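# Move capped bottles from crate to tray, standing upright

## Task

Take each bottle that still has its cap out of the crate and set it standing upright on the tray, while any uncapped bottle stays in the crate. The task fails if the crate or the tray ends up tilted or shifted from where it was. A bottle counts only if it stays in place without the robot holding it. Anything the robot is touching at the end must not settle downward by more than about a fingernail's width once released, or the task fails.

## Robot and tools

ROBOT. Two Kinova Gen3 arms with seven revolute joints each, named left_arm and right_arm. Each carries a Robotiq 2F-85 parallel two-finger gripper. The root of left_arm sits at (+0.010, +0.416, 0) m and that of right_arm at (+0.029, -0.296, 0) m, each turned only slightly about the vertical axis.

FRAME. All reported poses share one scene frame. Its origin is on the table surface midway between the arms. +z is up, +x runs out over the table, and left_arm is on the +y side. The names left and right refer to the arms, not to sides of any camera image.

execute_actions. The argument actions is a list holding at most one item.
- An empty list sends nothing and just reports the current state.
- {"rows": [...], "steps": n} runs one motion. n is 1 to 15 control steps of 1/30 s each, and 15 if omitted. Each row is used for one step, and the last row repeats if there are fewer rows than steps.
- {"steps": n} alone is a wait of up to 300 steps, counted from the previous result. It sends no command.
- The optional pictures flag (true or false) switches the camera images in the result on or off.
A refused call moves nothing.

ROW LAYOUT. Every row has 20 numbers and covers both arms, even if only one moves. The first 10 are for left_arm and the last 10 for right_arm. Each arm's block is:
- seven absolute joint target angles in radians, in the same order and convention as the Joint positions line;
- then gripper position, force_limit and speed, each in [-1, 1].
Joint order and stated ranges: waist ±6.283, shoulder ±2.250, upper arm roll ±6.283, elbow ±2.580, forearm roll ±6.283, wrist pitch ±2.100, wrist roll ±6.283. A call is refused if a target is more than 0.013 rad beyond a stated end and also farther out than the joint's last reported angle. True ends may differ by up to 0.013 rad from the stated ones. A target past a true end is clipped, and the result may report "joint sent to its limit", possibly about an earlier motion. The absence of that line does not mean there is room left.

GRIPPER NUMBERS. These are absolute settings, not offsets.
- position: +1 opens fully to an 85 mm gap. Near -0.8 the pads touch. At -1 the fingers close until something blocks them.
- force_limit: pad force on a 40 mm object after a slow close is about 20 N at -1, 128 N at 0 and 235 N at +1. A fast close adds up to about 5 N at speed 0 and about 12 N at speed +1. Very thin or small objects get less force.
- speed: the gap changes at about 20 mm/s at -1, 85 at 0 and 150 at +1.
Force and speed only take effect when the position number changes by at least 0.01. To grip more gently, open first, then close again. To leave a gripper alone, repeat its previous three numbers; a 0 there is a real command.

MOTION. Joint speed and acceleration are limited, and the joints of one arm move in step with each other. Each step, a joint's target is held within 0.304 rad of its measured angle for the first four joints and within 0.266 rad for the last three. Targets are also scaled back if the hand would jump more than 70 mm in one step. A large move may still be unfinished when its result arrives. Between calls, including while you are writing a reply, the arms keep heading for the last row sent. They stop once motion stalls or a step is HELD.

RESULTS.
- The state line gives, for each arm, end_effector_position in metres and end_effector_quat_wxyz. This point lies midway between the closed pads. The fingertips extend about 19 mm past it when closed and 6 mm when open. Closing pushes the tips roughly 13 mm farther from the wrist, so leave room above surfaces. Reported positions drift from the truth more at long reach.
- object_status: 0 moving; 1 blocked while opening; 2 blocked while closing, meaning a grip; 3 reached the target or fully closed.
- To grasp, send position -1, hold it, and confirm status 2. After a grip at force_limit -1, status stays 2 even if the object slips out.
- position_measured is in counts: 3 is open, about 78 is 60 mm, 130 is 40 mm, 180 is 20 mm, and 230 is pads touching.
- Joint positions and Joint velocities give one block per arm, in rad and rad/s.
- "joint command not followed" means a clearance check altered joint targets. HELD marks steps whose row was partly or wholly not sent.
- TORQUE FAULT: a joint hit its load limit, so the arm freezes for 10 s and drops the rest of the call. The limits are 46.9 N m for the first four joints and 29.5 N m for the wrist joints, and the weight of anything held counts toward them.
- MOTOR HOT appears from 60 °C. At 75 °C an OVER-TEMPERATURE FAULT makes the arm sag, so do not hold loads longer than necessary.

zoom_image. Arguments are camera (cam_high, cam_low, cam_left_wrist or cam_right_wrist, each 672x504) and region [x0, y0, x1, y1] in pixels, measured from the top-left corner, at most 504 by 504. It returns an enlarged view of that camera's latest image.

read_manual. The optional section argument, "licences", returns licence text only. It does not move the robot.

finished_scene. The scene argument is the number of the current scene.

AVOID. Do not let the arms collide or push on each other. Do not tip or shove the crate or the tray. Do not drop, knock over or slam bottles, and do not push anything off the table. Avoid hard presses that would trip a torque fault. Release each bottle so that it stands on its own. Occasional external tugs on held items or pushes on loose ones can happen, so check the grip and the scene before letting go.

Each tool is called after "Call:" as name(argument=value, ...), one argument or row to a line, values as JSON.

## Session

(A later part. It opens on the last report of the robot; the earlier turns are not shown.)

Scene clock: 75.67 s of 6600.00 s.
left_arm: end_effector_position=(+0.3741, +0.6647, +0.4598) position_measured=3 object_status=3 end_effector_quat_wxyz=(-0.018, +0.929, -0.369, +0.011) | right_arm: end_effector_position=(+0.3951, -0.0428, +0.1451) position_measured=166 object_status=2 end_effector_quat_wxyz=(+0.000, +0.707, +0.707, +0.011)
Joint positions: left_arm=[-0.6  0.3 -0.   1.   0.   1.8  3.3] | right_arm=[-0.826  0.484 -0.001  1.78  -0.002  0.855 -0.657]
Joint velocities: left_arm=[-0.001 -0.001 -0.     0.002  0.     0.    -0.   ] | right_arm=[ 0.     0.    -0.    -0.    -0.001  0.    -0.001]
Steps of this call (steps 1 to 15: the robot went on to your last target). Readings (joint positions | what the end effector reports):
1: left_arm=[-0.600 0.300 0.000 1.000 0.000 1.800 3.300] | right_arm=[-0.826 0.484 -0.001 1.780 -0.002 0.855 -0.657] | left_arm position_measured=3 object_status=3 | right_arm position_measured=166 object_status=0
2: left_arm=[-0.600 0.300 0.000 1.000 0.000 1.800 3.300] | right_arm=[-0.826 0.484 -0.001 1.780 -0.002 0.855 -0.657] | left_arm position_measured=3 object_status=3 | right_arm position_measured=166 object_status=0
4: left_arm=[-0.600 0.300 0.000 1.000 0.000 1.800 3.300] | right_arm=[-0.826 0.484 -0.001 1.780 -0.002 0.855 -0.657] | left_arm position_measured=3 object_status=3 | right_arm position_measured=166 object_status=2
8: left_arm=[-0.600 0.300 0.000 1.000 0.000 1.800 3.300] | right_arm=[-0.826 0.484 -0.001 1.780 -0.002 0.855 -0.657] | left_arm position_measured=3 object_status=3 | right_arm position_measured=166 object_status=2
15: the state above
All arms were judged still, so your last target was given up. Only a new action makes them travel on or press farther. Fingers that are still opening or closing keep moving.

Call:
execute_actions(
  actions=[
    {"rows":[[-0.6,0.3,0,1.0,0,1.8,3.3,1,0,0,-0.825,0.411,0,1.692,0,1.038,-0.657,-1,-0.3,0]],"steps":10},
  ],
  pictures=false,
)

Call:
execute_actions(
  actions=[
    {"rows":[[-0.6,0.3,0,1.0,0,1.8,3.3,1,0,0,-0.825,0.335,0,1.531,0,1.276,-0.657,-1,-0.3,0]],"steps":11},
  ],
  pictures=false,
)

Call:
execute_actions(
  actions=[
    {"rows":[[-0.6,0.3,0,1.0,0,1.8,3.3,1,0,0,-0.825,0.303,0,1.318,0,1.521,-0.657,-1,-0.3,0]]},
  ],
  pictures=false,
)

Call:
execute_actions(
  actions=[
    {"rows":[[-0.6,0.3,0,1.0,0,1.8,3.3,1,0,0,-1.004,0.62,0,0.811,0,1.71,-0.836,-1,-0.3,0]]},
  ],
  pictures=false,
)

Call:
execute_actions(
  actions=[
    {"steps":12},
  ],
  pictures=false,
)

Call:
execute_actions(
  actions=[
    {"rows":[[-0.6,0.3,0,1.0,0,1.8,3.3,1,0,0,-1.061,0.952,0,0.676,0,1.514,-0.893,-1,-0.3,0]]},
  ],
  pictures=false,
)

Call:
execute_actions(
  actions=[
    {"steps":25},
  ],
)

Scene clock: 97.23 s of 6600.00 s.
left_arm: end_effector_position=(+0.3741, +0.6647, +0.4598) position_measured=3 object_status=3 end_effector_quat_wxyz=(-0.018, +0.929, -0.369, +0.011) | right_arm: end_effector_position=(+0.3921, -0.0473, +0.1988) position_measured=166 object_status=2 end_effector_quat_wxyz=(+0.000, +0.707, +0.707, +0.000)
Joint positions: left_arm=[-0.6  0.3 -0.   1.   0.   1.8  3.3] | right_arm=[-0.825  0.413  0.     1.692  0.     1.036 -0.657]
Joint velocities: left_arm=[-0.001 -0.    -0.    -0.     0.    -0.    -0.   ] | right_arm=[ 0.    -0.005 -0.002 -0.007 -0.001  0.042  0.   ]
Steps of this call (steps 1 to 90: nothing new was sent; then 18.23 s passed at rest; steps 91 to 100: all 10 steps of this action). Readings (joint positions | what the end effector reports):
91: left_arm=[-0.600 0.300 -0.000 1.000 0.000 1.800 3.300] | right_arm=[-0.826 0.483 -0.001 1.780 -0.002 0.856 -0.657] | left_arm position_measured=3 object_status=3 | right_arm position_measured=166 object_status=2
92: left_arm=[-0.600 0.300 -0.000 1.000 0.000 1.800 3.300] | right_arm=[-0.826 0.481 -0.001 1.777 -0.002 0.863 -0.657] | left_arm position_measured=3 object_status=3 | right_arm position_measured=166 object_status=2
94: left_arm=[-0.600 0.300 0.000 1.000 0.000 1.800 3.300] | right_arm=[-0.826 0.464 -0.000 1.758 -0.000 0.910 -0.657] | left_arm position_measured=3 object_status=3 | right_arm position_measured=166 object_status=2
98: left_arm=[-0.600 0.300 0.000 1.000 0.000 1.800 3.300] | right_arm=[-0.825 0.416 0.000 1.697 0.000 1.026 -0.657] | left_arm position_measured=3 object_status=3 | right_arm position_measured=166 object_status=2
100: the state above

Scene clock: 97.60 s of 6600.00 s.
left_arm: end_effector_position=(+0.3741, +0.6647, +0.4598) position_measured=3 object_status=3 end_effector_quat_wxyz=(-0.018, +0.929, -0.369, +0.011) | right_arm: end_effector_position=(+0.3920, -0.0473, +0.2781) position_measured=166 object_status=2 end_effector_quat_wxyz=(+0.000, +0.707, +0.707, +0.000)
Joint positions: left_arm=[-0.6  0.3 -0.   1.   0.   1.8  3.3] | right_arm=[-0.825  0.337  0.     1.533  0.     1.272 -0.657]
Joint velocities: left_arm=[ 0. -0. -0. -0.  0. -0.  0.] | right_arm=[ 0.    -0.044  0.    -0.091  0.001  0.143  0.   ]
Steps of this call (steps 1 to 11: all 11 steps of this action). Readings (joint positions | what the end effector reports):
1: left_arm=[-0.600 0.300 -0.000 1.000 0.000 1.800 3.300] | right_arm=[-0.825 0.412 0.000 1.691 0.000 1.038 -0.657] | left_arm position_measured=3 object_status=3 | right_arm position_measured=166 object_status=2
2: left_arm=[-0.600 0.300 0.000 1.000 0.000 1.800 3.300] | right_arm=[-0.825 0.410 0.000 1.687 0.000 1.046 -0.657] | left_arm position_measured=3 object_status=3 | right_arm position_measured=166 object_status=2
4: left_arm=[-0.600 0.300 0.000 1.000 0.000 1.800 3.300] | right_arm=[-0.825 0.397 -0.000 1.662 -0.000 1.084 -0.657] | left_arm position_measured=3 object_status=3 | right_arm position_measured=166 object_status=2
8: left_arm=[-0.600 0.300 0.000 1.000 0.000 1.800 3.300] | right_arm=[-0.825 0.352 -0.000 1.567 -0.000 1.222 -0.657] | left_arm position_measured=3 object_status=3 | right_arm position_measured=166 object_status=2
11: the state above

Scene clock: 98.10 s of 6600.00 s.
left_arm: end_effector_position=(+0.3741, +0.6647, +0.4598) position_measured=3 object_status=3 end_effector_quat_wxyz=(-0.018, +0.929, -0.369, +0.011) | right_arm: end_effector_position=(+0.3919, -0.0474, +0.3596) position_measured=166 object_status=2 end_effector_quat_wxyz=(+0.000, +0.707, +0.707, +0.000)
Joint positions: left_arm=[-0.6  0.3 -0.   1.   0.   1.8  3.3] | right_arm=[-0.825  0.302  0.     1.318  0.     1.521 -0.657]
Joint velocities: left_arm=[ 0.001  0.    -0.    -0.001 -0.     0.    -0.   ] | right_arm=[-0.     0.007 -0.    -0.005  0.     0.007 -0.001]
Steps of this call (steps 1 to 15: all 15 steps of this action). Readings (joint positions | what the end effector reports):
1: left_arm=[-0.600 0.300 0.000 1.000 0.000 1.800 3.300] | right_arm=[-0.825 0.336 0.000 1.531 0.000 1.275 -0.657] | left_arm position_measured=3 object_status=3 | right_arm position_measured=166 object_status=2
2: left_arm=[-0.600 0.300 0.000 1.000 0.000 1.800 3.300] | right_arm=[-0.825 0.335 0.000 1.526 0.000 1.282 -0.657] | left_arm position_measured=3 object_status=3 | right_arm position_measured=166 object_status=2
4: left_arm=[-0.600 0.300 0.000 1.000 -0.000 1.800 3.300] | right_arm=[-0.825 0.332 -0.000 1.500 -0.000 1.312 -0.657] | left_arm position_measured=3 object_status=3 | right_arm position_measured=166 object_status=2
8: left_arm=[-0.600 0.300 0.000 1.000 0.000 1.800 3.300] | right_arm=[-0.825 0.315 -0.000 1.390 -0.000 1.438 -0.657] | left_arm position_measured=3 object_status=3 | right_arm position_measured=166 object_status=2
15: the state above

Scene clock: 98.60 s of 6600.00 s.
left_arm: end_effector_position=(+0.3741, +0.6647, +0.4598) position_measured=3 object_status=3 end_effector_quat_wxyz=(-0.018, +0.929, -0.369, +0.011) | right_arm: end_effector_position=(+0.4140, +0.0748, +0.3522) position_measured=166 object_status=2 end_effector_quat_wxyz=(+0.000, +0.708, +0.706, -0.016)
Joint positions: left_arm=[-0.6  0.3 -0.   1.  -0.   1.8  3.3] | right_arm=[-0.981  0.579 -0.     0.907 -0.     1.686 -0.814]
Joint velocities: left_arm=[ 0.001 -0.001  0.     0.002 -0.     0.    -0.   ] | right_arm=[-0.215  0.366 -0.005 -0.932 -0.006  0.22  -0.218]
Steps of this call (steps 1 to 15: all 15 steps of this action). Readings (joint positions | what the end effector reports):
1: left_arm=[-0.600 0.300 0.000 1.000 0.000 1.800 3.300] | right_arm=[-0.826 0.303 0.000 1.317 0.000 1.522 -0.657] | left_arm position_measured=3 object_status=3 | right_arm position_measured=166 object_status=2
2: left_arm=[-0.600 0.300 0.000 1.000 -0.000 1.800 3.300] | right_arm=[-0.829 0.309 0.001 1.312 0.001 1.525 -0.660] | left_arm position_measured=3 object_status=3 | right_arm position_measured=166 object_status=2
4: left_arm=[-0.600 0.300 0.000 1.000 0.000 1.800 3.300] | right_arm=[-0.846 0.338 0.002 1.285 0.002 1.542 -0.675] | left_arm position_measured=3 object_status=3 | right_arm position_measured=166 object_status=2
8: left_arm=[-0.600 0.300 0.000 1.000 0.000 1.800 3.300] | right_arm=[-0.908 0.449 0.001 1.168 0.000 1.607 -0.737] | left_arm position_measured=3 object_status=3 | right_arm position_measured=166 object_status=2
15: the state above

Scene clock: 99.00 s of 6600.00 s.
left_arm: end_effector_position=(+0.3741, +0.6647, +0.4598) position_measured=3 object_status=3 end_effector_quat_wxyz=(-0.018, +0.929, -0.369, +0.011) | right_arm: end_effector_position=(+0.4202, +0.0997, +0.3602) position_measured=166 object_status=2 end_effector_quat_wxyz=(-0.000, +0.707, +0.707, +0.001)
Joint positions: left_arm=[-0.6  0.3  0.   1.   0.   1.8  3.3] | right_arm=[-1.004  0.619 -0.     0.811 -0.     1.71  -0.836]
Joint velocities: left_arm=[-0.001 -0.    -0.     0.002 -0.    -0.    -0.   ] | right_arm=[-0.003  0.01  -0.    -0.001  0.     0.    -0.001]
Steps of this call (steps 1 to 12: the robot went on to your last target). Readings (joint positions | what the end effector reports):
1: left_arm=[-0.600 0.300 0.000 1.000 0.000 1.800 3.300] | right_arm=[-0.987 0.591 -0.000 0.878 -0.000 1.693 -0.821] | left_arm position_measured=3 object_status=3 | right_arm position_measured=166 object_status=2
2: left_arm=[-0.600 0.300 -0.000 1.000 0.000 1.800 3.300] | right_arm=[-0.993 0.600 -0.001 0.855 -0.000 1.699 -0.826] | left_arm position_measured=3 object_status=3 | right_arm position_measured=166 object_status=2
4: left_arm=[-0.600 0.300 -0.000 1.000 0.000 1.800 3.300] | right_arm=[-1.000 0.612 -0.001 0.823 -0.001 1.706 -0.834] | left_arm position_measured=3 object_status=3 | right_arm position_measured=166 object_status=2
8: left_arm=[-0.600 0.300 0.000 1.000 0.000 1.800 3.300] | right_arm=[-1.003 0.617 -0.000 0.812 -0.000 1.710 -0.836] | left_arm position_measured=3 object_status=3 | right_arm position_measured=166 object_status=2
12: the state above

Scene clock: 99.50 s of 6600.00 s.
left_arm: end_effector_position=(+0.3741, +0.6647, +0.4598) position_measured=3 object_status=3 end_effector_quat_wxyz=(-0.018, +0.929, -0.369, +0.011) | right_arm: end_effector_position=(+0.4576, +0.1897, +0.2206) position_measured=166 object_status=2 end_effector_quat_wxyz=(-0.000, +0.707, +0.707, +0.001)
Joint positions: left_arm=[-0.6  0.3  0.   1.   0.   1.8  3.3] | right_arm=[-1.054  0.912 -0.     0.692 -0.     1.536 -0.886]
Joint velocities: left_arm=[ 0.001 -0.001 -0.    -0.001 -0.     0.    -0.   ] | right_arm=[-0.092  0.538 -0.008 -0.194 -0.005 -0.33  -0.095]
Steps of this call (steps 1 to 15: all 15 steps of this action). Readings (joint positions | what the end effector reports):
1: left_arm=[-0.600 0.300 -0.000 1.000 0.000 1.800 3.300] | right_arm=[-1.004 0.620 0.000 0.811 0.000 1.710 -0.836] | left_arm position_measured=3 object_status=3 | right_arm position_measured=166 object_status=2
2: left_arm=[-0.600 0.300 -0.000 1.000 0.000 1.800 3.300] | right_arm=[-1.005 0.626 0.000 0.808 0.000 1.708 -0.837] | left_arm position_measured=3 object_status=3 | right_arm position_measured=166 object_status=2
4: left_arm=[-0.600 0.300 -0.000 1.000 0.000 1.800 3.300] | right_arm=[-1.010 0.653 0.001 0.795 0.001 1.692 -0.842] | left_arm position_measured=3 object_status=3 | right_arm position_measured=166 object_status=2
8: left_arm=[-0.600 0.300 -0.000 1.000 0.000 1.800 3.300] | right_arm=[-1.027 0.750 0.000 0.756 0.000 1.633 -0.859] | left_arm position_measured=3 object_status=3 | right_arm position_measured=166 object_status=2
15: the state above

Scene clock: 100.33 s of 6600.00 s.
left_arm: end_effector_position=(+0.3741, +0.6647, +0.4598) position_measured=3 object_status=3 end_effector_quat_wxyz=(-0.018, +0.929, -0.369, +0.011) | right_arm: end_effector_position=(+0.4601, +0.1997, +0.1996) position_measured=166 object_status=2 end_effector_quat_wxyz=(+0.000, +0.707, +0.707, -0.000)
Joint positions: left_arm=[-0.6  0.3 -0.   1.   0.   1.8  3.3] | right_arm=[-1.061  0.952 -0.     0.676 -0.     1.514 -0.893]
Joint velocities: left_arm=[-0.    -0.001  0.    -0.001  0.001 -0.     0.   ] | right_arm=[ 0.     0.     0.     0.     0.001  0.    -0.   ]
Steps of this call (steps 1 to 25: the robot went on to your last target). Readings (joint positions | what the end effector reports):
1: left_arm=[-0.600 0.300 0.000 1.000 0.000 1.800 3.300] | right_arm=[-1.057 0.928 -0.000 0.686 -0.000 1.526 -0.889] | left_arm position_measured=3 object_status=3 | right_arm position_measured=166 object_status=2
2: left_arm=[-0.600 0.300 0.000 1.000 0.000 1.800 3.300] | right_arm=[-1.059 0.939 -0.001 0.682 -0.000 1.520 -0.891] | left_arm position_measured=3 object_status=3 | right_arm position_measured=166 object_status=2
4: left_arm=[-0.600 0.300 -0.000 1.000 0.000 1.800 3.300] | right_arm=[-1.061 0.948 -0.001 0.679 -0.001 1.514 -0.893] | left_arm position_measured=3 object_status=3 | right_arm position_measured=166 object_status=2
8: left_arm=[-0.600 0.300 0.000 1.000 0.000 1.800 3.300] | right_arm=[-1.061 0.951 -0.000 0.676 0.000 1.514 -0.893] | left_arm position_measured=3 object_status=3 | right_arm position_measured=166 object_status=2
25: the state above

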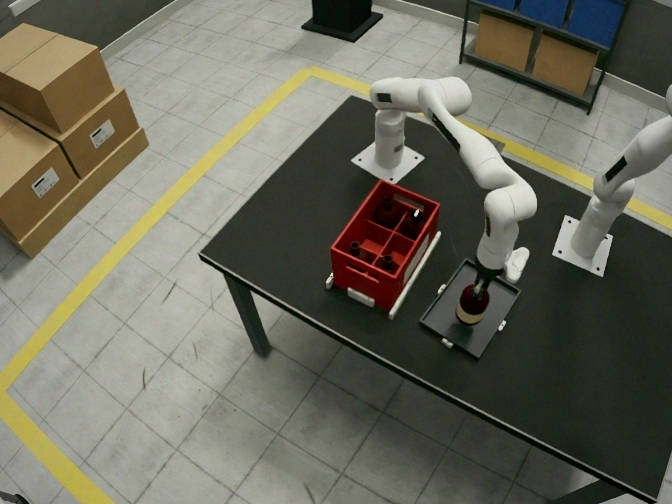

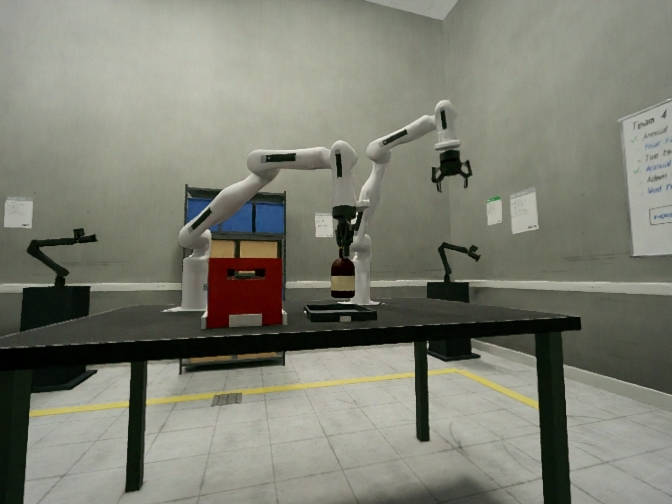

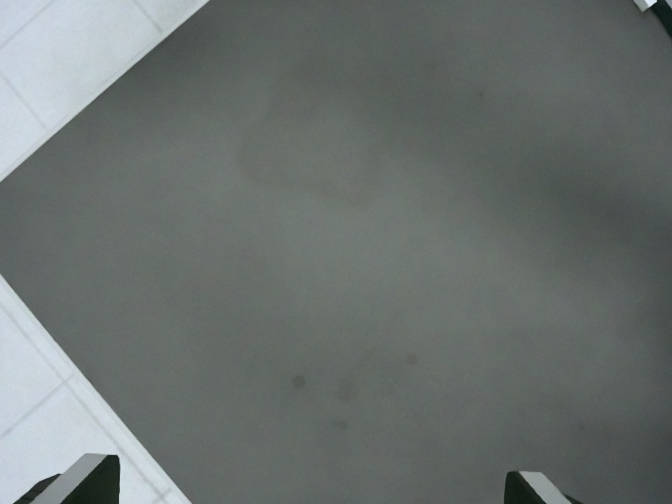

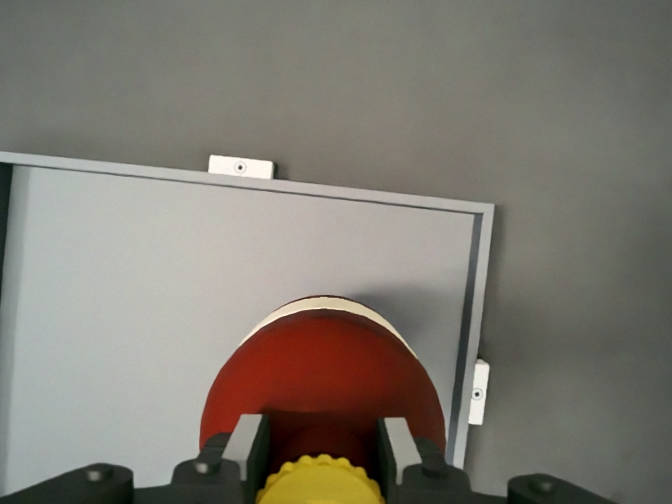

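Call:
execute_actions(
  actions=[
    {"rows":[[-0.6,0.3,0,1.0,0,1.8,3.3,1,0,0,-1.061,0.977,0,0.797,0,1.368,-0.893,-1,-0.3,0]]},
  ],
  pictures=false,
)

Call:
execute_actions(
  actions=[
    {"steps":10},
  ],
)

Call:
zoom_image(
  camera="cam_low",
  region=[280,240,400,330],
)

Scene clock: 107.90 s of 6600.00 s.
left_arm: end_effector_position=(+0.3741, +0.6647, +0.4598) position_measured=3 object_status=3 end_effector_quat_wxyz=(-0.018, +0.929, -0.369, +0.011) | right_arm: end_effector_position=(+0.4600, +0.1997, +0.1450) position_measured=166 object_status=2 end_effector_quat_wxyz=(+0.000, +0.707, +0.707, -0.001)
Joint positions: left_arm=[-0.6  0.3  0.   1.   0.   1.8  3.3] | right_arm=[-1.061  0.978 -0.     0.797  0.     1.368 -0.893]
Joint velocities: left_arm=[ 0.    -0.001 -0.    -0.    -0.001 -0.    -0.   ] | right_arm=[ 0.    -0.008  0.    -0.002 -0.002 -0.001 -0.   ]
Steps of this call (steps 1 to 15: the robot went on to your last target; steps 16 to 160: nothing new was sent; then 1.73 s passed at rest; steps 161 to 175: all 15 steps of this action). Readings (joint positions | what the end effector reports):
161: left_arm=[-0.600 0.300 0.000 1.000 0.000 1.800 3.300] | right_arm=[-1.061 0.952 0.000 0.677 -0.000 1.513 -0.893] | left_arm position_measured=3 object_status=3 | right_arm position_measured=166 object_status=2
162: left_arm=[-0.600 0.300 0.000 1.000 0.000 1.800 3.300] | right_arm=[-1.061 0.952 0.000 0.681 -0.000 1.508 -0.893] | left_arm position_measured=3 object_status=3 | right_arm position_measured=166 object_status=2
164: left_arm=[-0.600 0.300 0.000 1.000 0.000 1.800 3.300] | right_arm=[-1.061 0.956 0.000 0.706 0.000 1.477 -0.893] | left_arm position_measured=3 object_status=3 | right_arm position_measured=166 object_status=2
168: left_arm=[-0.600 0.300 0.000 1.000 0.000 1.800 3.300] | right_arm=[-1.061 0.974 -0.000 0.783 0.000 1.385 -0.893] | left_arm position_measured=3 object_status=3 | right_arm position_measured=166 object_status=2
175: the state above

Scene clock: 108.23 s of 6600.00 s.
left_arm: end_effector_position=(+0.3741, +0.6647, +0.4598) position_measured=3 object_status=3 end_effector_quat_wxyz=(-0.018, +0.929, -0.369, +0.011) | right_arm: end_effector_position=(+0.4601, +0.1998, +0.1455) position_measured=166 object_status=2 end_effector_quat_wxyz=(+0.000, +0.707, +0.707, -0.000)
Joint positions: left_arm=[-0.6  0.3 -0.   1.   0.   1.8  3.3] | right_arm=[-1.061  0.977 -0.     0.797  0.     1.368 -0.893]
Joint velocities: left_arm=[ 0.001  0.002  0.    -0.001 -0.    -0.     0.   ] | right_arm=[-0.     0.    -0.     0.    -0.    -0.     0.001]
Steps of this call (steps 1 to 10: the robot went on to your last target). Readings (joint positions | what the end effector reports):
1: left_arm=[-0.600 0.300 0.000 1.000 -0.000 1.800 3.300] | right_arm=[-1.061 0.978 0.000 0.797 0.000 1.368 -0.893] | left_arm position_measured=3 object_status=3 | right_arm position_measured=166 object_status=2
2: left_arm=[-0.600 0.300 0.000 1.000 0.000 1.800 3.300] | right_arm=[-1.061 0.977 0.000 0.797 0.000 1.368 -0.893] | left_arm position_measured=3 object_status=3 | right_arm position_measured=166 object_status=2
4: left_arm=[-0.600 0.300 -0.000 1.000 0.000 1.800 3.300] | right_arm=[-1.061 0.977 0.000 0.797 0.000 1.368 -0.893] | left_arm position_measured=3 object_status=3 | right_arm position_measured=166 object_status=2
8: left_arm=[-0.600 0.300 0.000 1.000 0.000 1.800 3.300] | right_arm=[-1.061 0.977 -0.000 0.797 -0.000 1.368 -0.893] | left_arm position_measured=3 object_status=3 | right_arm position_measured=166 object_status=2
10: the state above

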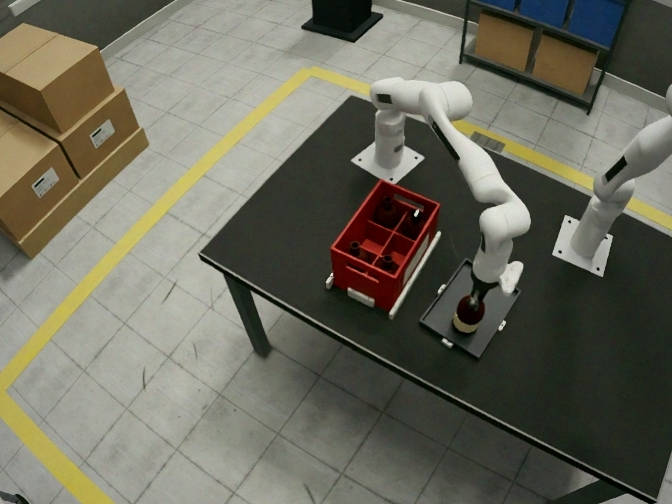

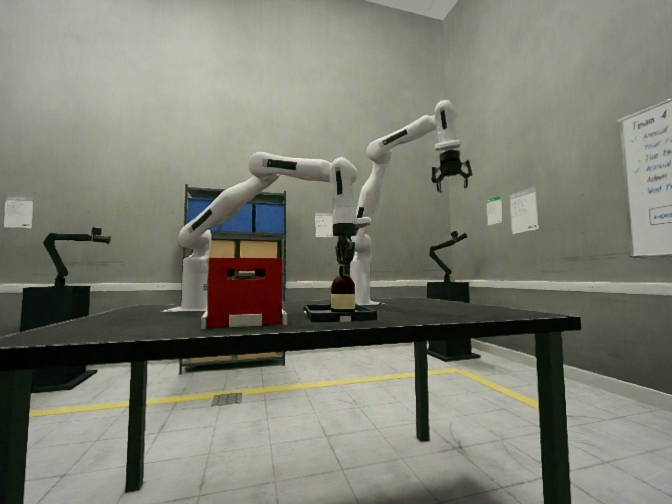

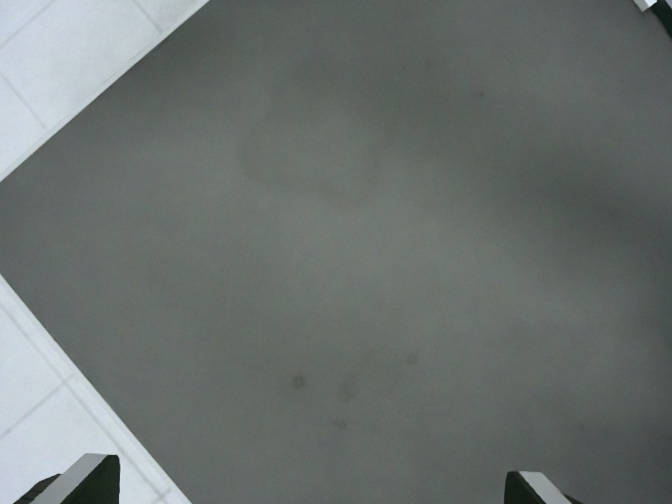

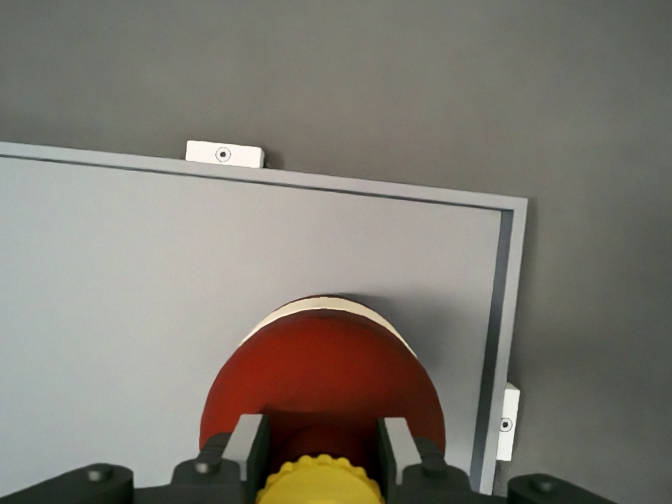

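Region (280, 240, 400, 330) of cam_low's 672x504 image, scaled by 4.200, with more detail than that image has; it fills the top 378 rows of this view, and the rest is white.

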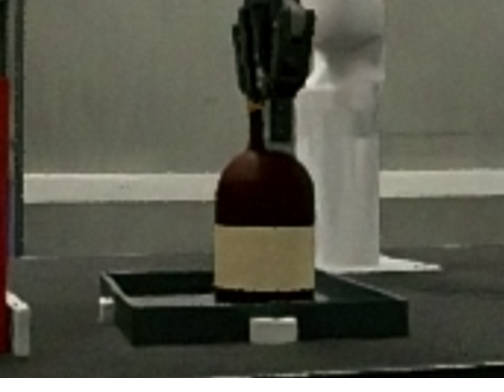

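Call:
execute_actions(
  actions=[
    {"rows":[[-0.6,0.3,0,1.0,0,1.8,3.3,1,0,0,-1.061,0.982,0,0.813,0,1.347,-0.893,-1,-0.3,0]]},
  ],
  pictures=false,
)

Scene clock: 115.83 s of 6600.00 s.
left_arm: end_effector_position=(+0.3741, +0.6647, +0.4598) position_measured=3 object_status=3 end_effector_quat_wxyz=(-0.018, +0.929, -0.369, +0.011) | right_arm: end_effector_position=(+0.4609, +0.2004, +0.1427) position_measured=166 object_status=2 end_effector_quat_wxyz=(-0.000, +0.707, +0.707, +0.003)
Joint positions: left_arm=[-0.6  0.3  0.   1.   0.   1.8  3.3] | right_arm=[-1.061  0.975  0.     0.811 -0.     1.349 -0.893]
Joint velocities: left_arm=[-0.     0.002  0.    -0.001 -0.     0.    -0.   ] | right_arm=[-0.    -0.     0.     0.    -0.    -0.001  0.   ]
Steps of this call (steps 1 to 15: the robot went on to your last target; steps 16 to 90: nothing new was sent; then 4.10 s passed at rest; steps 91 to 105: all 15 steps of this action). Readings (joint positions | what the end effector reports):
91: left_arm=[-0.600 0.300 -0.000 1.000 0.000 1.800 3.300] | right_arm=[-1.061 0.977 0.000 0.798 -0.000 1.367 -0.893] | left_arm position_measured=3 object_status=3 | right_arm position_measured=166 object_status=2
92: left_arm=[-0.600 0.300 -0.000 1.000 0.000 1.800 3.300] | right_arm=[-1.061 0.978 0.000 0.802 -0.000 1.362 -0.893] | left_arm position_measured=3 object_status=3 | right_arm position_measured=166 object_status=2
94: left_arm=[-0.600 0.300 -0.000 1.000 0.000 1.800 3.300] | right_arm=[-1.061 0.976 0.000 0.808 0.000 1.352 -0.893] | left_arm position_measured=3 object_status=3 | right_arm position_measured=166 object_status=2
98: left_arm=[-0.600 0.300 0.000 1.000 0.000 1.800 3.300] | right_arm=[-1.061 0.975 0.000 0.810 -0.000 1.349 -0.893] | left_arm position_measured=3 object_status=3 | right_arm position_measured=166 object_status=2
105: the state above

Call:
execute_actions(
  actions=[
    {"rows":[[-0.6,0.3,0,1.0,0,1.8,3.3,1,0,0,-1.061,0.978,0,0.8,0,1.364,-0.893,0.3,-0.3,0]]},
  ],
  pictures=false,
)

Call:
execute_actions(
  actions=[
    {"rows":[[-0.6,0.3,0,1.0,0,1.8,3.3,1,0,0,-1.061,0.952,0,0.676,0,1.514,-0.893,0.3,-0.3,0]],"steps":10},
  ],
  pictures=false,
)

Call:
execute_actions(
  actions=[
    {"rows":[[-0.6,0.3,0,1.0,0,1.8,3.3,1,0,0,-1.004,0.62,0,0.811,0,1.71,-0.836,0.3,-0.3,0]]},
  ],
  pictures=false,
)

Call:
execute_actions(
  actions=[
    {"rows":[[-0.6,0.3,0,1.0,0,1.8,3.3,1,0,0,-0.971,0.1435,0,1.786,0,1.212,-0.803,0.3,-0.3,0]]},
  ],
  pictures=false,
)

Call:
execute_actions(
  actions=[
    {"steps":30},
  ],
  pictures=false,
)

Call:
execute_actions(
  actions=[
    {"rows":[[-0.6,0.3,0,1.0,0,1.8,3.3,1,0,0,-0.971,0.237,0,1.955,0,0.95,-0.803,0.3,-0.3,0]]},
  ],
  pictures=false,
)

Call:
execute_actions(
  actions=[
    {"steps":8},
  ],
)

Scene clock: 142.57 s of 6600.00 s.
left_arm: end_effector_position=(+0.3741, +0.6647, +0.4598) position_measured=3 object_status=3 end_effector_quat_wxyz=(-0.018, +0.929, -0.369, +0.011) | right_arm: end_effector_position=(+0.4601, +0.1998, +0.1440) position_measured=92 object_status=0 end_effector_quat_wxyz=(+0.000, +0.707, +0.707, -0.000)
Joint positions: left_arm=[-0.6  0.3  0.   1.   0.   1.8  3.3] | right_arm=[-1.061  0.978 -0.     0.8   -0.     1.364 -0.893]
Joint velocities: left_arm=[-0.001 -0.001 -0.     0.002 -0.    -0.     0.   ] | right_arm=[-0.     0.001  0.    -0.    -0.    -0.     0.   ]
Steps of this call (steps 1 to 15: the robot went on to your last target; steps 16 to 90: nothing new was sent; then 23.23 s passed at rest; steps 91 to 105: all 15 steps of this action). Readings (joint positions | what the end effector reports):
91: left_arm=[-0.600 0.300 0.000 1.000 0.000 1.800 3.300] | right_arm=[-1.061 0.975 0.000 0.810 -0.000 1.350 -0.893] | left_arm position_measured=3 object_status=3 | right_arm position_measured=166 object_status=0
92: left_arm=[-0.600 0.300 0.000 1.000 0.000 1.800 3.300] | right_arm=[-1.061 0.975 0.000 0.807 -0.000 1.354 -0.893] | left_arm position_measured=3 object_status=3 | right_arm position_measured=166 object_status=0
94: left_arm=[-0.600 0.300 0.000 1.000 0.000 1.800 3.300] | right_arm=[-1.061 0.976 0.000 0.802 0.000 1.361 -0.893] | left_arm position_measured=3 object_status=3 | right_arm position_measured=155 object_status=0
98: left_arm=[-0.600 0.300 0.000 1.000 0.000 1.800 3.300] | right_arm=[-1.061 0.977 -0.000 0.800 -0.000 1.364 -0.893] | left_arm position_measured=3 object_status=3 | right_arm position_measured=126 object_status=0
105: the state above

Scene clock: 142.90 s of 6600.00 s.
left_arm: end_effector_position=(+0.3741, +0.6647, +0.4598) position_measured=3 object_status=3 end_effector_quat_wxyz=(-0.018, +0.929, -0.369, +0.011) | right_arm: end_effector_position=(+0.4603, +0.1999, +0.1998) position_measured=91 object_status=3 end_effector_quat_wxyz=(-0.000, +0.707, +0.707, +0.001)
Joint positions: left_arm=[-0.6  0.3  0.   1.   0.   1.8  3.3] | right_arm=[-1.061  0.951  0.     0.678 -0.     1.512 -0.893]
Joint velocities: left_arm=[-0.    -0.    -0.    -0.002 -0.001 -0.    -0.   ] | right_arm=[ 0.    -0.031  0.    -0.059  0.     0.069  0.   ]
Steps of this call (steps 1 to 10: all 10 steps of this action). Readings (joint positions | what the end effector reports):
1: left_arm=[-0.600 0.300 0.000 1.000 0.000 1.800 3.300] | right_arm=[-1.061 0.978 -0.000 0.799 0.000 1.365 -0.893] | left_arm position_measured=3 object_status=3 | right_arm position_measured=91 object_status=0
2: left_arm=[-0.600 0.300 0.000 1.000 0.000 1.800 3.300] | right_arm=[-1.061 0.977 -0.000 0.795 0.000 1.371 -0.893] | left_arm position_measured=3 object_status=3 | right_arm position_measured=91 object_status=0
4: left_arm=[-0.600 0.300 0.000 1.000 0.000 1.800 3.300] | right_arm=[-1.061 0.973 -0.000 0.769 0.000 1.401 -0.893] | left_arm position_measured=3 object_status=3 | right_arm position_measured=91 object_status=0
8: left_arm=[-0.600 0.300 -0.000 1.000 0.000 1.800 3.300] | right_arm=[-1.061 0.955 0.000 0.691 -0.000 1.496 -0.893] | left_arm position_measured=3 object_status=3 | right_arm position_measured=91 object_status=3
10: the state above

Scene clock: 143.40 s of 6600.00 s.
left_arm: end_effector_position=(+0.3741, +0.6647, +0.4598) position_measured=3 object_status=3 end_effector_quat_wxyz=(-0.018, +0.929, -0.369, +0.011) | right_arm: end_effector_position=(+0.4269, +0.1126, +0.3431) position_measured=91 object_status=3 end_effector_quat_wxyz=(+0.000, +0.707, +0.707, +0.000)
Joint positions: left_arm=[-0.6  0.3  0.   1.   0.   1.8  3.3] | right_arm=[-1.01   0.659  0.     0.795  0.     1.688 -0.842]
Joint velocities: left_arm=[-0.  0.  0. -0. -0.  0.  0.] | right_arm=[ 0.089 -0.525  0.005  0.197  0.003  0.329  0.093]
Steps of this call (steps 1 to 15: all 15 steps of this action). Readings (joint positions | what the end effector reports):
1: left_arm=[-0.600 0.300 0.000 1.000 0.000 1.800 3.300] | right_arm=[-1.061 0.949 0.000 0.677 -0.000 1.513 -0.893] | left_arm position_measured=3 object_status=3 | right_arm position_measured=91 object_status=3
2: left_arm=[-0.600 0.300 0.000 1.000 -0.000 1.800 3.300] | right_arm=[-1.060 0.944 -0.000 0.680 -0.000 1.517 -0.892] | left_arm position_measured=3 object_status=3 | right_arm position_measured=91 object_status=3
4: left_arm=[-0.600 0.300 -0.000 1.000 0.000 1.800 3.300] | right_arm=[-1.055 0.918 -0.001 0.693 -0.000 1.533 -0.887] | left_arm position_measured=3 object_status=3 | right_arm position_measured=91 object_status=3
8: left_arm=[-0.600 0.300 0.000 1.000 0.000 1.800 3.300] | right_arm=[-1.038 0.821 -0.000 0.731 -0.000 1.591 -0.871] | left_arm position_measured=3 object_status=3 | right_arm position_measured=91 object_status=3
15: the state above

Scene clock: 143.90 s of 6600.00 s.
left_arm: end_effector_position=(+0.3741, +0.6647, +0.4598) position_measured=3 object_status=3 end_effector_quat_wxyz=(-0.018, +0.929, -0.369, +0.011) | right_arm: end_effector_position=(+0.3909, +0.0449, +0.4254) position_measured=91 object_status=3 end_effector_quat_wxyz=(-0.003, +0.698, +0.698, +0.161)
Joint positions: left_arm=[-0.6  0.3  0.   1.   0.   1.8  3.3] | right_arm=[-0.974  0.202  0.     1.294  0.     1.323 -0.805]
Joint velocities: left_arm=[-0.    -0.001 -0.    -0.002 -0.    -0.     0.   ] | right_arm=[ 0.019 -0.398 -0.002  1.267 -0.002 -0.811  0.018]
Steps of this call (steps 1 to 15: all 15 steps of this action). Readings (joint positions | what the end effector reports):
1: left_arm=[-0.600 0.300 0.000 1.000 0.000 1.800 3.300] | right_arm=[-1.008 0.641 0.000 0.802 0.000 1.696 -0.840] | left_arm position_measured=3 object_status=3 | right_arm position_measured=91 object_status=3
2: left_arm=[-0.600 0.300 0.000 1.000 0.000 1.800 3.300] | right_arm=[-1.004 0.621 0.000 0.813 -0.000 1.697 -0.836] | left_arm position_measured=3 object_status=3 | right_arm position_measured=91 object_status=3
4: left_arm=[-0.600 0.300 0.000 1.000 0.000 1.800 3.300] | right_arm=[-0.997 0.564 -0.000 0.851 -0.000 1.681 -0.829] | left_arm position_measured=3 object_status=3 | right_arm position_measured=91 object_status=3
8: left_arm=[-0.600 0.300 0.000 1.000 0.000 1.800 3.300] | right_arm=[-0.984 0.412 0.000 0.988 0.000 1.582 -0.816] | left_arm position_measured=3 object_status=3 | right_arm position_measured=91 object_status=3
15: the state above

Scene clock: 144.90 s of 6600.00 s.
left_arm: end_effector_position=(+0.3741, +0.6647, +0.4598) position_measured=3 object_status=3 end_effector_quat_wxyz=(-0.018, +0.929, -0.369, +0.011) | right_arm: end_effector_position=(+0.2930, -0.0581, +0.2796) position_measured=91 object_status=3 end_effector_quat_wxyz=(-0.000, +0.707, +0.707, +0.000)
Joint positions: left_arm=[-0.6  0.3  0.   1.   0.   1.8  3.3] | right_arm=[-0.971  0.144  0.     1.786  0.     1.212 -0.803]
Joint velocities: left_arm=[-0.001 -0.     0.    -0.002  0.001 -0.    -0.   ] | right_arm=[-0.    -0.     0.     0.     0.001  0.     0.   ]
Steps of this call (steps 1 to 30: the robot went on to your last target). Readings (joint positions | what the end effector reports):
1: left_arm=[-0.600 0.300 0.000 1.000 0.000 1.800 3.300] | right_arm=[-0.973 0.190 0.000 1.335 0.000 1.299 -0.805] | left_arm position_measured=3 object_status=3 | right_arm position_measured=91 object_status=3
2: left_arm=[-0.600 0.300 0.000 1.000 0.000 1.800 3.300] | right_arm=[-0.973 0.182 0.000 1.372 0.000 1.280 -0.804] | left_arm position_measured=3 object_status=3 | right_arm position_measured=91 object_status=3
4: left_arm=[-0.600 0.300 0.000 1.000 0.000 1.800 3.300] | right_arm=[-0.972 0.171 0.000 1.440 0.000 1.257 -0.804] | left_arm position_measured=3 object_status=3 | right_arm position_measured=91 object_status=3
8: left_arm=[-0.600 0.300 0.000 1.000 0.000 1.800 3.300] | right_arm=[-0.972 0.160 0.000 1.561 0.000 1.237 -0.804] | left_arm position_measured=3 object_status=3 | right_arm position_measured=91 object_status=3
30: the state above

Scene clock: 145.40 s of 6600.00 s.
left_arm: end_effector_position=(+0.3741, +0.6647, +0.4598) position_measured=3 object_status=3 end_effector_quat_wxyz=(-0.018, +0.929, -0.369, +0.011) | right_arm: end_effector_position=(+0.2930, -0.0581, +0.2001) position_measured=91 object_status=3 end_effector_quat_wxyz=(-0.000, +0.707, +0.707, +0.001)
Joint positions: left_arm=[-0.6  0.3  0.   1.   0.   1.8  3.3] | right_arm=[-0.971  0.236 -0.     1.955  0.     0.95  -0.803]
Joint velocities: left_arm=[-0.    -0.001  0.    -0.001 -0.001  0.     0.   ] | right_arm=[-0.     0.011  0.     0.005  0.001 -0.004 -0.001]
Steps of this call (steps 1 to 15: all 15 steps of this action). Readings (joint positions | what the end effector reports):
1: left_arm=[-0.600 0.300 0.000 1.000 0.000 1.800 3.300] | right_arm=[-0.971 0.144 0.000 1.787 -0.000 1.211 -0.803] | left_arm position_measured=3 object_status=3 | right_arm position_measured=91 object_status=3
2: left_arm=[-0.600 0.300 0.000 1.000 0.000 1.800 3.300] | right_arm=[-0.971 0.147 0.000 1.791 -0.000 1.204 -0.803] | left_arm position_measured=3 object_status=3 | right_arm position_measured=91 object_status=3
4: left_arm=[-0.600 0.300 -0.000 1.000 0.000 1.800 3.300] | right_arm=[-0.971 0.162 0.000 1.817 -0.000 1.164 -0.803] | left_arm position_measured=3 object_status=3 | right_arm position_measured=91 object_status=3
8: left_arm=[-0.600 0.300 0.000 1.000 0.000 1.800 3.300] | right_arm=[-0.971 0.215 -0.000 1.912 0.000 1.017 -0.803] | left_arm position_measured=3 object_status=3 | right_arm position_measured=91 object_status=3
15: the state above

Scene clock: 145.67 s of 6600.00 s.
left_arm: end_effector_position=(+0.3741, +0.6647, +0.4598) position_measured=3 object_status=3 end_effector_quat_wxyz=(-0.018, +0.929, -0.369, +0.011) | right_arm: end_effector_position=(+0.2929, -0.0583, +0.1996) position_measured=91 object_status=3 end_effector_quat_wxyz=(+0.000, +0.707, +0.707, -0.000)
Joint positions: left_arm=[-0.6  0.3  0.   1.   0.   1.8  3.3] | right_arm=[-0.971  0.237  0.     1.955  0.     0.95  -0.803]
Joint velocities: left_arm=[-0.001  0.    -0.    -0.001  0.001  0.    -0.   ] | right_arm=[ 0. -0.  0.  0.  0. -0. -0.]
Steps of this call (steps 1 to 8: the robot went on to your last target). Readings (joint positions | what the end effector reports):
1: left_arm=[-0.600 0.300 -0.000 1.000 0.000 1.800 3.300] | right_arm=[-0.971 0.236 -0.000 1.955 0.000 0.950 -0.803] | left_arm position_measured=3 object_status=3 | right_arm position_measured=91 object_status=3
2: left_arm=[-0.600 0.300 0.000 1.000 0.000 1.800 3.300] | right_arm=[-0.971 0.236 -0.000 1.955 0.000 0.950 -0.803] | left_arm position_measured=3 object_status=3 | right_arm position_measured=91 object_status=3
4: left_arm=[-0.600 0.300 0.000 1.000 0.000 1.800 3.300] | right_arm=[-0.971 0.237 -0.000 1.955 0.000 0.950 -0.803] | left_arm position_measured=3 object_status=3 | right_arm position_measured=91 object_status=3
8: the state above

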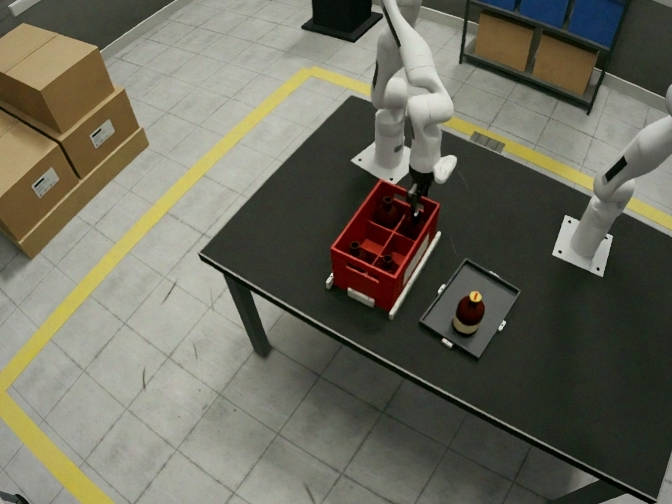

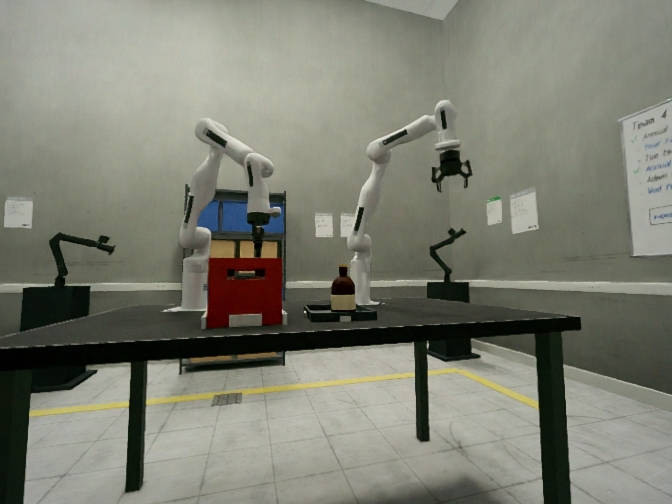

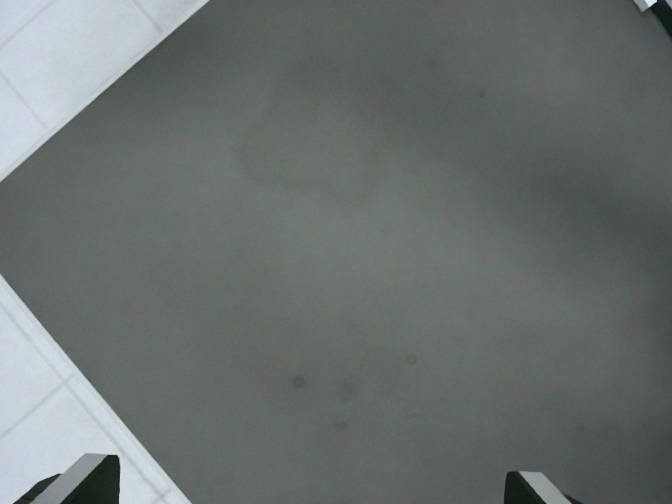

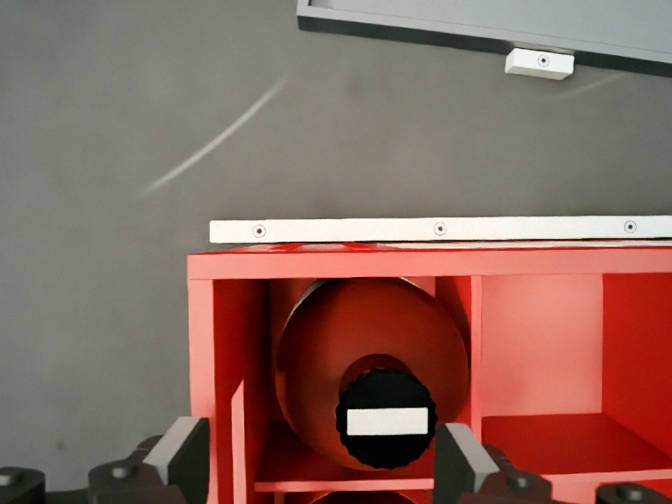

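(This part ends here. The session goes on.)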